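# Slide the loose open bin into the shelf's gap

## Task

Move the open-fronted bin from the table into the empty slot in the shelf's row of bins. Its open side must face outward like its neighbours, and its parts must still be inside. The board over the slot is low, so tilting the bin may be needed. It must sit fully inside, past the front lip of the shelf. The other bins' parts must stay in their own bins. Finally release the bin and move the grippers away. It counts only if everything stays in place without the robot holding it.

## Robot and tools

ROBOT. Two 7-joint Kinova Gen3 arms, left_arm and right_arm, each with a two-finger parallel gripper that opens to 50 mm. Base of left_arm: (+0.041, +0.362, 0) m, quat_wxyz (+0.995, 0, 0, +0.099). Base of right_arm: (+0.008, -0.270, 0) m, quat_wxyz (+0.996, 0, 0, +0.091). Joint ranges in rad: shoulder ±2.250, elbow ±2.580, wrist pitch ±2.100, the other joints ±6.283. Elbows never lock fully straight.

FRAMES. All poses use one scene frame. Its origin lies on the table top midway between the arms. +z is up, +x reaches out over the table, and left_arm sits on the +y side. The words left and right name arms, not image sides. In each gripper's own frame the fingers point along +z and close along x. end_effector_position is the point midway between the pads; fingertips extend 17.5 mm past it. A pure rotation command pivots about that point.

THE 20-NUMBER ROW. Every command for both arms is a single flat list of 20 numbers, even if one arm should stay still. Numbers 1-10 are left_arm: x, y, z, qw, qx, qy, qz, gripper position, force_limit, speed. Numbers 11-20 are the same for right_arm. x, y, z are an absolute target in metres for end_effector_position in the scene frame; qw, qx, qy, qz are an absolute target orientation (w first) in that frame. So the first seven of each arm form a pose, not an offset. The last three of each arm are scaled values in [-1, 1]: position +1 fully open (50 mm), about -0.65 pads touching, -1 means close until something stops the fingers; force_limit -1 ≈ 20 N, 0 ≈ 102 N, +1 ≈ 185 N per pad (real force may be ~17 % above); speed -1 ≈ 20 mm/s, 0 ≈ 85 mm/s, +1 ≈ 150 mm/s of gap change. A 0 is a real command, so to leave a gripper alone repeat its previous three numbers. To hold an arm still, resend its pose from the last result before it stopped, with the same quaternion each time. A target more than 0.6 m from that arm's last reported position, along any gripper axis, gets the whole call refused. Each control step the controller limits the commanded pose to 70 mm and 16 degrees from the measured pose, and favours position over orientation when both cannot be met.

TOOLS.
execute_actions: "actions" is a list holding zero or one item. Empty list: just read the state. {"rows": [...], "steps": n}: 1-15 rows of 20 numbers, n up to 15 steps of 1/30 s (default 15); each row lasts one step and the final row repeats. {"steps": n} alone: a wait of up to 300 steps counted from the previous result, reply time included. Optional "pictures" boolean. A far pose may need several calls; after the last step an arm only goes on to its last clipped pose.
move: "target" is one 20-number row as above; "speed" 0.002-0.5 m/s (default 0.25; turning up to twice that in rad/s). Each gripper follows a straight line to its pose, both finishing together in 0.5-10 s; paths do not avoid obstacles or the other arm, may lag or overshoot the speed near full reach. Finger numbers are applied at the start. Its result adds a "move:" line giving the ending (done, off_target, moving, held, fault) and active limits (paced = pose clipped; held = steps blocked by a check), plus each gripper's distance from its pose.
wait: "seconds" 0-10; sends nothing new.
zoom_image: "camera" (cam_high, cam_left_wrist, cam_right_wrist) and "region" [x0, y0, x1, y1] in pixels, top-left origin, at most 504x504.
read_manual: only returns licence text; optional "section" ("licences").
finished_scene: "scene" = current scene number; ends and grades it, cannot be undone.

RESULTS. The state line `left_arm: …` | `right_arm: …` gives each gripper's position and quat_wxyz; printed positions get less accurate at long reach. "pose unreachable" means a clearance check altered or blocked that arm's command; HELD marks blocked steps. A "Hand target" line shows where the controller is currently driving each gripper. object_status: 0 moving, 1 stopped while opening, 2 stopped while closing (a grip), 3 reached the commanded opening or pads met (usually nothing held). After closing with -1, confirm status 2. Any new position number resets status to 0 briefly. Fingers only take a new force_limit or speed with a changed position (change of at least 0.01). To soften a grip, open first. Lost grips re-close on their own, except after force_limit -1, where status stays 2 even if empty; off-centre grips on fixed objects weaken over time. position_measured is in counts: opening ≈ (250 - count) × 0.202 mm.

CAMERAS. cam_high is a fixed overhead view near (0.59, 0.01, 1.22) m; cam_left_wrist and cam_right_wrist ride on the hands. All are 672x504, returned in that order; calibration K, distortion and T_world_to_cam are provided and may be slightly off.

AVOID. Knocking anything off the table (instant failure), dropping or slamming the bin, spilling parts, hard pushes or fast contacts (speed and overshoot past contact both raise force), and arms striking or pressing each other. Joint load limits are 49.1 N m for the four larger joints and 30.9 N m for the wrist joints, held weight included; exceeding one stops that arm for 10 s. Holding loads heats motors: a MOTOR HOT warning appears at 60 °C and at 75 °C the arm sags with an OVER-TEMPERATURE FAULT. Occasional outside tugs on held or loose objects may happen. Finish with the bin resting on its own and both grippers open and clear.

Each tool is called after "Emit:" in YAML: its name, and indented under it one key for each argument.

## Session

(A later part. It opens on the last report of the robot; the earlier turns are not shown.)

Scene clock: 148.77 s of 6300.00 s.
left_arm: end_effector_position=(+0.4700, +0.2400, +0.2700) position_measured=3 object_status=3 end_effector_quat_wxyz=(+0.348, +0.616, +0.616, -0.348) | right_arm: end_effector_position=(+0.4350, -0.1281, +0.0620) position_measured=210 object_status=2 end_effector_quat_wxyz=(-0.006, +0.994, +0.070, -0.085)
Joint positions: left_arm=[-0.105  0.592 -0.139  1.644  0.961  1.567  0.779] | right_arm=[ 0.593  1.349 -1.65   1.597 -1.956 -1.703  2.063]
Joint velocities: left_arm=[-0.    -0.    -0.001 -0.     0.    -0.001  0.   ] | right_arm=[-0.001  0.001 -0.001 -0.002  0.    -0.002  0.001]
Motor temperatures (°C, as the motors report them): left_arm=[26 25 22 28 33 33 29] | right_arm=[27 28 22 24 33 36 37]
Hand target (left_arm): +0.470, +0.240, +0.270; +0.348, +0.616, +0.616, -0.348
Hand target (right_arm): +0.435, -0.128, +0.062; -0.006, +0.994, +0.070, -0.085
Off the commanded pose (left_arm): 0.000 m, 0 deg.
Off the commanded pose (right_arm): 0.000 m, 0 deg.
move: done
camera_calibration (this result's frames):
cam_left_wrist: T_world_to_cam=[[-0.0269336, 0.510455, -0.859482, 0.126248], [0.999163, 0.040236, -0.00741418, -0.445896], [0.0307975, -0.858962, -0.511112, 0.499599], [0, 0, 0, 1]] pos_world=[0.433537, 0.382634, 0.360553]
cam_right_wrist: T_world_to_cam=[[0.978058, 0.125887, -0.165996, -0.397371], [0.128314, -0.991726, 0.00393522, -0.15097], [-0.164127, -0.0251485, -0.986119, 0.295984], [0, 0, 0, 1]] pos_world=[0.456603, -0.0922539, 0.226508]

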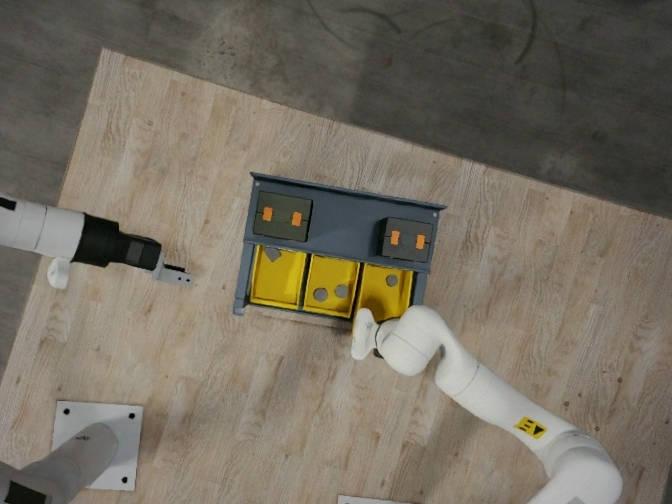

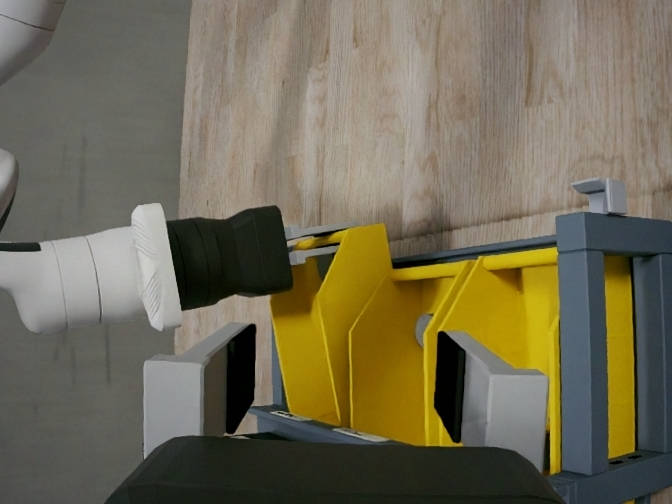

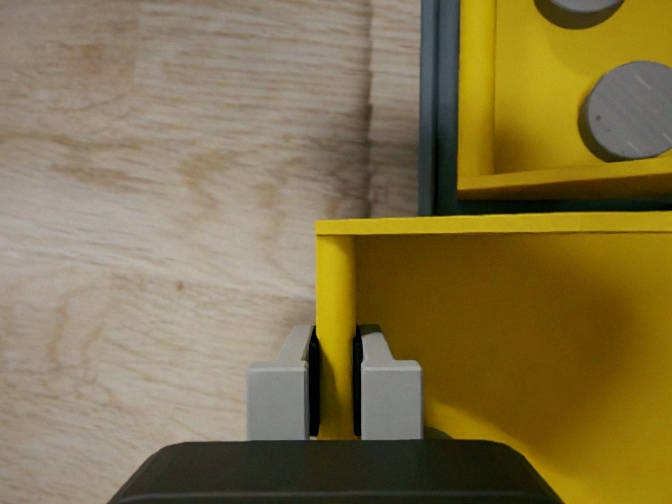

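Emit:
move:
  target: [0.47,0.24,0.27,0.35,0.62,0.62,-0.35,1,0,0,0.479,-0.122,0.05,-0.003,0.9965,0.07,-0.045,-1,0.3,0]
  speed: 0.015

Scene clock: 169.47 s of 6300.00 s.
left_arm: end_effector_position=(+0.4700, +0.2400, +0.2700) position_measured=3 object_status=3 end_effector_quat_wxyz=(+0.348, +0.616, +0.616, -0.348) | right_arm: end_effector_position=(+0.4787, -0.1221, +0.0499) position_measured=210 object_status=2 end_effector_quat_wxyz=(-0.003, +0.996, +0.070, -0.045)
Joint positions: left_arm=[-0.105  0.592 -0.139  1.644  0.961  1.567  0.779] | right_arm=[ 0.563  1.361 -1.624  1.532 -1.863 -1.668  2.113]
Joint velocities: left_arm=[-0.     0.    -0.    -0.001  0.    -0.    -0.   ] | right_arm=[-0.     0.001  0.    -0.     0.    -0.001  0.001]
Motor temperatures (°C, as the motors report them): left_arm=[26 25 22 28 33 33 29] | right_arm=[27 28 22 24 33 36 37]
Hand target (left_arm): +0.470, +0.240, +0.270; +0.348, +0.616, +0.616, -0.348
Hand target (right_arm): +0.479, -0.122, +0.050; -0.003, +0.997, +0.070, -0.045
Off the commanded pose (left_arm): 0.000 m, 0 deg.
Off the commanded pose (right_arm): 0.000 m, 0 deg.
After step 90, 14.40 s passed at rest.
move: done
camera_calibration (this result's frames):
cam_left_wrist: T_world_to_cam=[[-0.0269337, 0.510456, -0.859482, 0.126248], [0.999163, 0.0402361, -0.0074142, -0.445896], [0.0307976, -0.858962, -0.511112, 0.499599], [0, 0, 0, 1]] pos_world=[0.433537, 0.382634, 0.360553]
cam_right_wrist: T_world_to_cam=[[0.988138, 0.125885, -0.0879521, -0.451637], [0.127644, -0.991712, 0.0146369, -0.150788], [-0.0853805, -0.0256898, -0.996017, 0.254063], [0, 0, 0, 1]] pos_world=[0.48722, -0.0861572, 0.215536]

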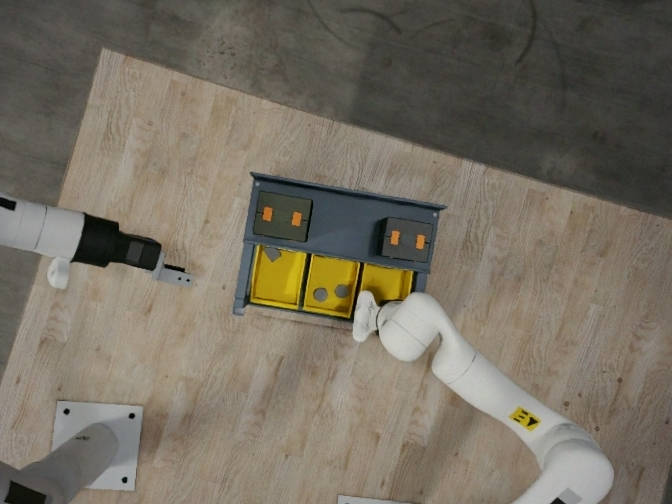

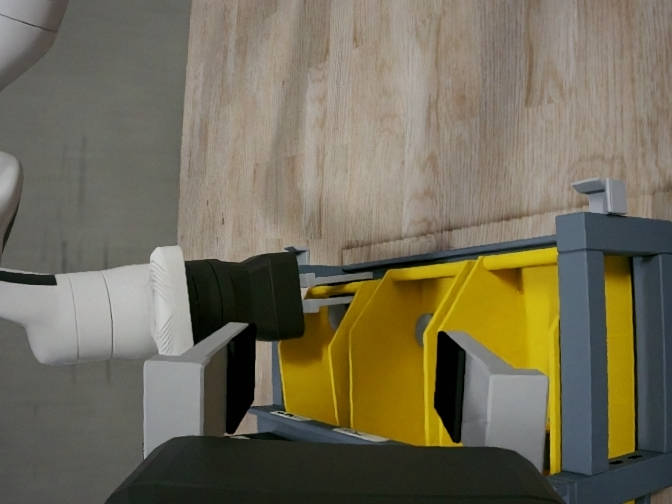

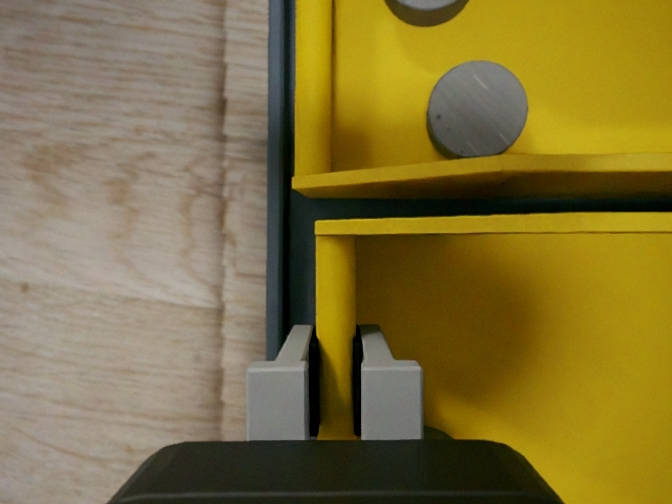

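Past the lip. Lower a little, release, lift.

Emit:
move:
  target: [0.47,0.24,0.27,0.35,0.62,0.62,-0.35,1,0,0,0.48,-0.122,0.044,-0.002,0.997,0.07,-0.025,-1,0.3,0]
  speed: 0.015

Emit:
move:
  target: [0.47,0.24,0.27,0.35,0.62,0.62,-0.35,1,0,0,0.48,-0.122,0.044,-0.002,0.997,0.07,-0.025,0,0.3,-1]

Emit:
move:
  target: [0.4,0.3,0.27,0.35,0.62,0.62,-0.35,1,0,0,0.475,-0.122,0.13,0,0.997,0.07,0,0,0.3,-1]
  speed: 0.08

Emit:
move:
  target: [0.4,0.3,0.27,0.35,0.62,0.62,-0.35,1,0,0,0.35,-0.2,0.22,0,0.997,0.07,0,0,0.3,-1]

Scene clock: 186.57 s of 6300.00 s.
left_arm: end_effector_position=(+0.4700, +0.2400, +0.2700) position_measured=3 object_status=3 end_effector_quat_wxyz=(+0.348, +0.616, +0.616, -0.348) | right_arm: end_effector_position=(+0.4786, -0.1220, +0.0435) position_measured=210 object_status=2 end_effector_quat_wxyz=(-0.002, +0.997, +0.071, -0.027)
Joint positions: left_arm=[-0.105  0.592 -0.139  1.644  0.961  1.567  0.779] | right_arm=[ 0.575  1.363 -1.62   1.582 -1.83  -1.636  2.082]
Joint velocities: left_arm=[-0.  0.  0. -0. -0. -0. -0.] | right_arm=[ 0.001  0.001 -0.     0.001  0.001  0.003  0.001]
Motor temperatures (°C, as the motors report them): left_arm=[26 25 22 28 33 33 29] | right_arm=[27 28 22 24 33 36 37]
Hand target (left_arm): +0.470, +0.240, +0.270; +0.348, +0.616, +0.616, -0.348
Hand target (right_arm): +0.480, -0.122, +0.044; -0.002, +0.997, +0.070, -0.025
Off the commanded pose (left_arm): 0.000 m, 0 deg.
Off the commanded pose (right_arm): 0.001 m, 0 deg.
After step 90, 12.53 s passed at rest.
move: done
camera_calibration (this result's frames):
cam_left_wrist: T_world_to_cam=[[-0.0269338, 0.510455, -0.859482, 0.126248], [0.999163, 0.040236, -0.00741446, -0.445896], [0.0307974, -0.858962, -0.511112, 0.499599], [0, 0, 0, 1]] pos_world=[0.433537, 0.382634, 0.360553]
cam_right_wrist: T_world_to_cam=[[0.990609, 0.126906, -0.0508779, -0.454768], [0.127992, -0.991599, 0.0186814, -0.150852], [-0.0480797, -0.025018, -0.99853, 0.230069], [0, 0, 0, 1]] pos_world=[0.480867, -0.0861159, 0.209412]

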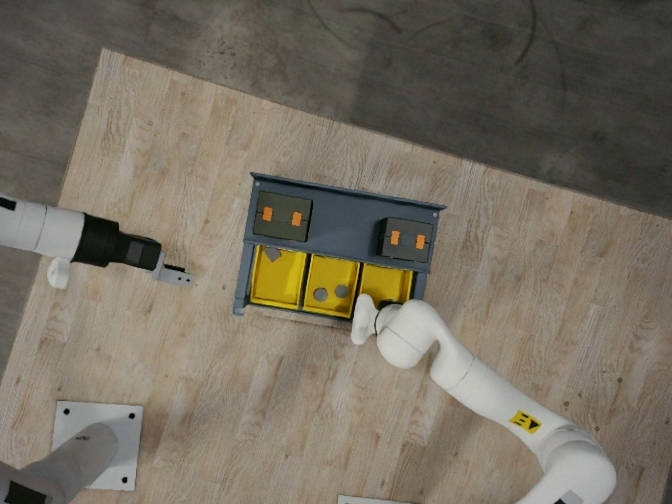

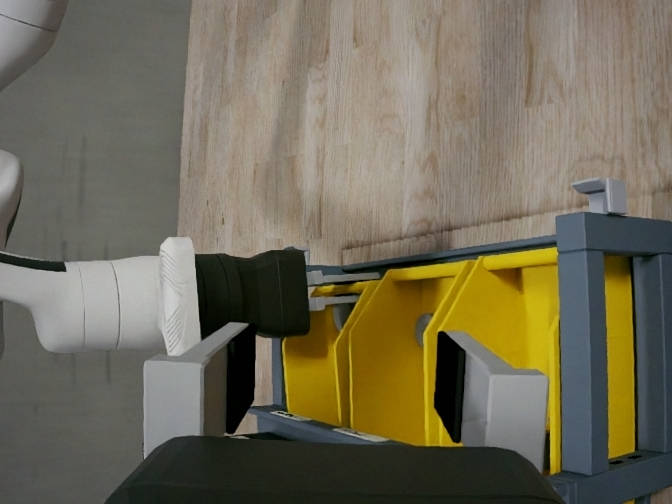

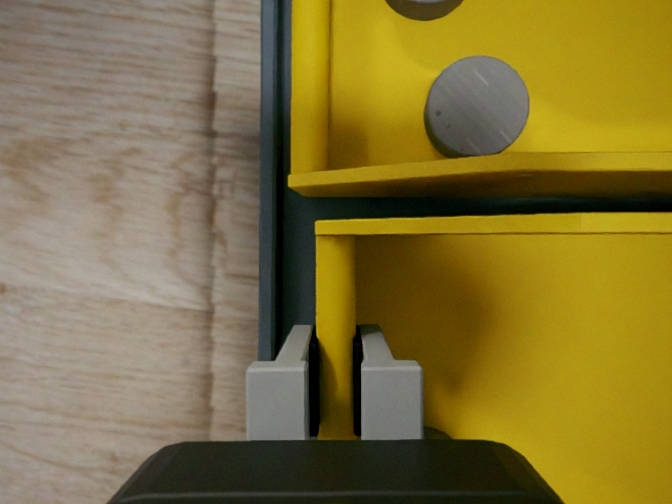

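Scene clock: 187.40 s of 6300.00 s.
left_arm: end_effector_position=(+0.4700, +0.2400, +0.2700) position_measured=3 object_status=3 end_effector_quat_wxyz=(+0.348, +0.616, +0.616, -0.348) | right_arm: end_effector_position=(+0.4800, -0.1220, +0.0440) position_measured=152 object_status=3 end_effector_quat_wxyz=(-0.002, +0.997, +0.070, -0.025)
Joint positions: left_arm=[-0.105  0.592 -0.139  1.644  0.961  1.567  0.779] | right_arm=[ 0.575  1.362 -1.621  1.581 -1.828 -1.635  2.081]
Joint velocities: left_arm=[ 0.     0.     0.001 -0.    -0.    -0.001  0.   ] | right_arm=[ 0.     0.002  0.001 -0.    -0.    -0.002 -0.   ]
Motor temperatures (°C, as the motors report them): left_arm=[26 25 22 28 33 33 29] | right_arm=[27 28 22 24 33 36 37]
Hand target (left_arm): +0.470, +0.240, +0.270; +0.348, +0.616, +0.616, -0.348
Hand target (right_arm): +0.480, -0.122, +0.044; -0.002, +0.997, +0.070, -0.025
Off the commanded pose (left_arm): 0.000 m, 0 deg.
Off the commanded pose (right_arm): 0.000 m, 0 deg.
move: done
camera_calibration (this result's frames):
cam_left_wrist: T_world_to_cam=[[-0.0269339, 0.510455, -0.859482, 0.126248], [0.999163, 0.040236, -0.0074145, -0.445896], [0.0307974, -0.858962, -0.511112, 0.499599], [0, 0, 0, 1]] pos_world=[0.433537, 0.382634, 0.360553]
cam_right_wrist: T_world_to_cam=[[0.990955, 0.125526, -0.0474512, -0.456597], [0.126519, -0.991791, 0.0185226, -0.150376], [-0.0447366, -0.0243585, -0.998702, 0.229121], [0, 0, 0, 1]] pos_world=[0.481742, -0.0862464, 0.209943]

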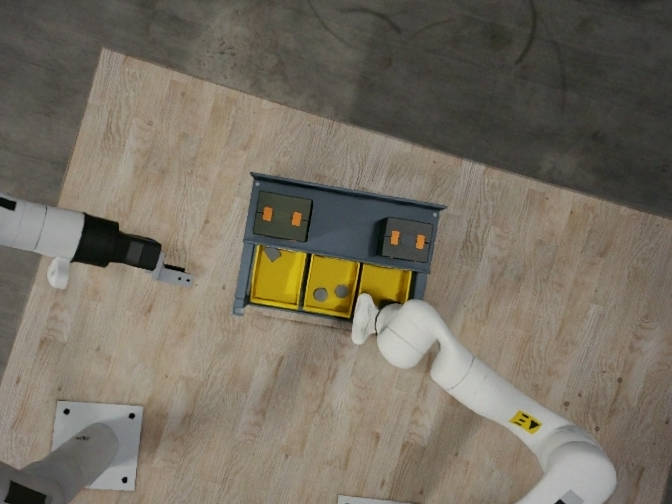

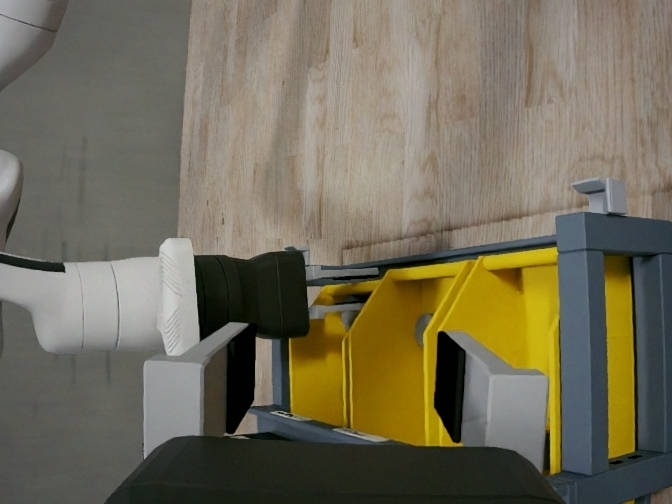

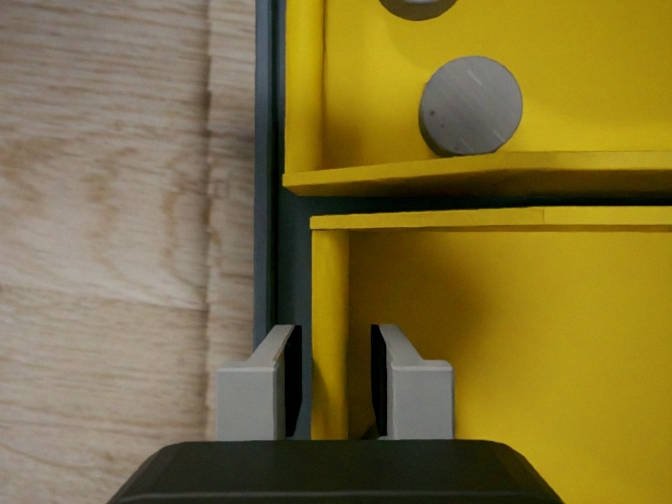

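Scene clock: 188.87 s of 6300.00 s.
left_arm: end_effector_position=(+0.3999, +0.2996, +0.2702) position_measured=3 object_status=3 end_effector_quat_wxyz=(+0.348, +0.616, +0.616, -0.348) | right_arm: end_effector_position=(+0.4747, -0.1218, +0.1300) position_measured=152 object_status=3 end_effector_quat_wxyz=(-0.000, +0.998, +0.070, -0.000)
Joint positions: left_arm=[-0.244  0.524 -0.198  1.778  0.848  1.647  0.615] | right_arm=[ 0.592  1.221 -1.721  1.573 -1.925 -1.711  2.067]
Joint velocities: left_arm=[-0.003 -0.002 -0.002 -0.     0.001  0.001 -0.001] | right_arm=[-0.001 -0.003 -0.002 -0.     0.    -0.001  0.   ]
Motor temperatures (°C, as the motors report them): left_arm=[26 25 22 28 33 33 29] | right_arm=[27 28 22 24 33 36 37]
Hand target (left_arm): +0.400, +0.300, +0.270; +0.348, +0.616, +0.616, -0.348
Hand target (right_arm): +0.475, -0.122, +0.130; -0.000, +0.998, +0.070, -0.000
Off the commanded pose (left_arm): 0.000 m, 0 deg.
Off the commanded pose (right_arm): 0.000 m, 0 deg.
move: done
camera_calibration (this result's frames):
cam_left_wrist: T_world_to_cam=[[-0.0271679, 0.509603, -0.859981, 0.0946045], [0.999178, 0.0397467, -0.00801243, -0.377971], [0.0300982, -0.859491, -0.510264, 0.553313], [0, 0, 0, 1]] pos_world=[0.363577, 0.44238, 0.360665]
cam_right_wrist: T_world_to_cam=[[0.992049, 0.125841, 0.00185968, -0.454158], [0.125756, -0.991752, 0.024765, -0.151557], [0.00496078, -0.0243343, -0.999692, 0.291331], [0, 0, 0, 1]] pos_world=[0.468161, -0.0860657, 0.29584]

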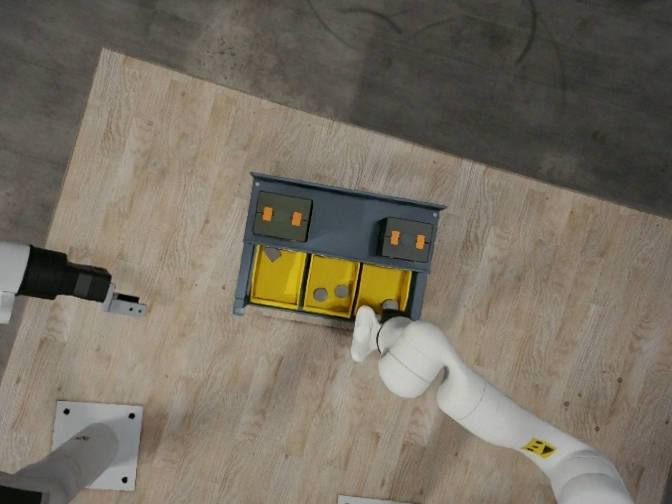

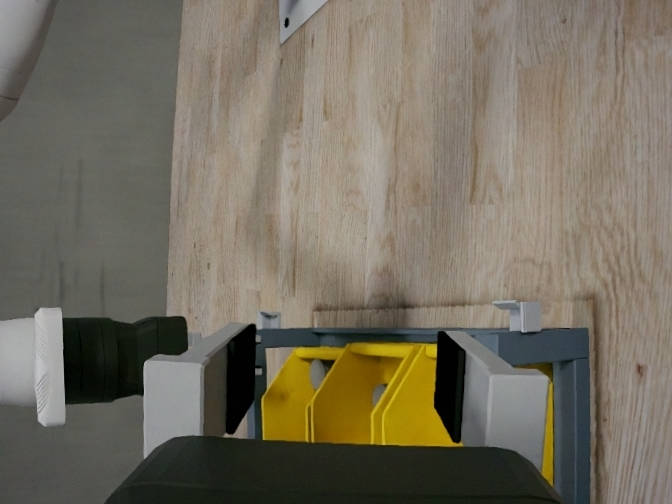

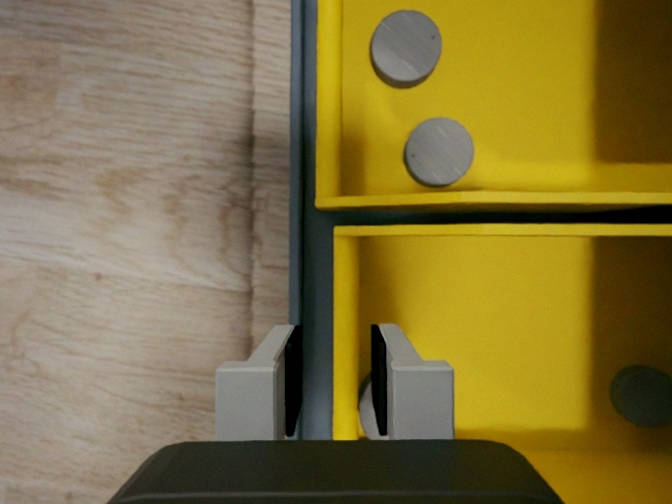

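Scene clock: 190.07 s of 6300.00 s.
left_arm: end_effector_position=(+0.4000, +0.3000, +0.2700) position_measured=3 object_status=3 end_effector_quat_wxyz=(+0.348, +0.616, +0.616, -0.348) | right_arm: end_effector_position=(+0.3498, -0.1998, +0.2199) position_measured=152 object_status=3 end_effector_quat_wxyz=(-0.000, +0.998, +0.071, -0.000)
Joint positions: left_arm=[-0.244  0.524 -0.199  1.778  0.847  1.646  0.615] | right_arm=[ 0.914  1.05  -2.015  1.866 -2.213 -1.784  1.958]
Joint velocities: left_arm=[-0.    -0.     0.     0.    -0.     0.001 -0.   ] | right_arm=[ 0.004  0.    -0.004  0.     0.001 -0.003 -0.001]
Motor temperatures (°C, as the motors report them): left_arm=[26 25 22 28 33 33 29] | right_arm=[27 28 22 24 33 36 37]
Hand target (left_arm): +0.400, +0.300, +0.270; +0.348, +0.616, +0.616, -0.348
Hand target (right_arm): +0.350, -0.200, +0.220; -0.000, +0.998, +0.070, -0.000
Off the commanded pose (left_arm): 0.000 m, 0 deg.
Off the commanded pose (right_arm): 0.000 m, 0 deg.
move: done
camera_calibration (this result's frames):
cam_left_wrist: T_world_to_cam=[[-0.0269351, 0.510454, -0.859483, 0.0937373], [0.999163, 0.0402353, -0.00741642, -0.378367], [0.0307958, -0.858963, -0.511111, 0.553294], [0, 0, 0, 1]] pos_world=[0.363536, 0.442634, 0.360554]
cam_right_wrist: T_world_to_cam=[[0.99194, 0.126698, 0.00172467, -0.32038], [0.126617, -0.991642, 0.0248002, -0.215657], [0.0048524, -0.024382, -0.999691, 0.379927], [0, 0, 0, 1]] pos_world=[0.34326, -0.164, 0.38571]

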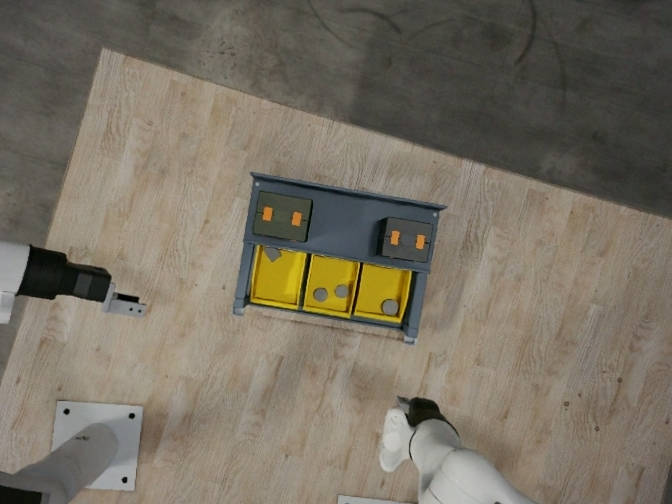

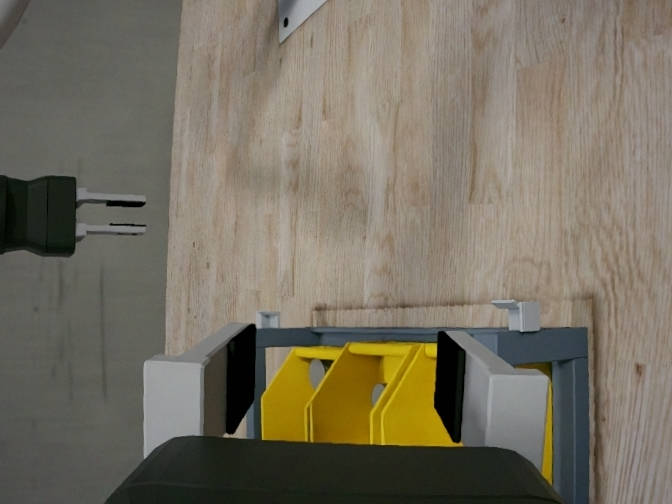

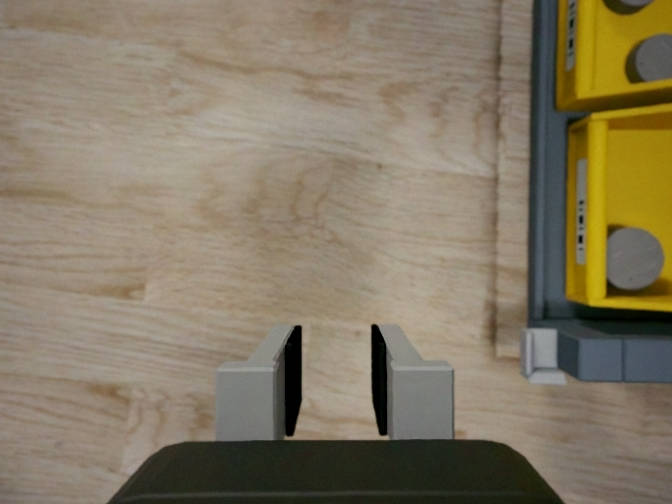

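Emit:
finished_scene:
  scene: 1

The scene is finished: the task was done.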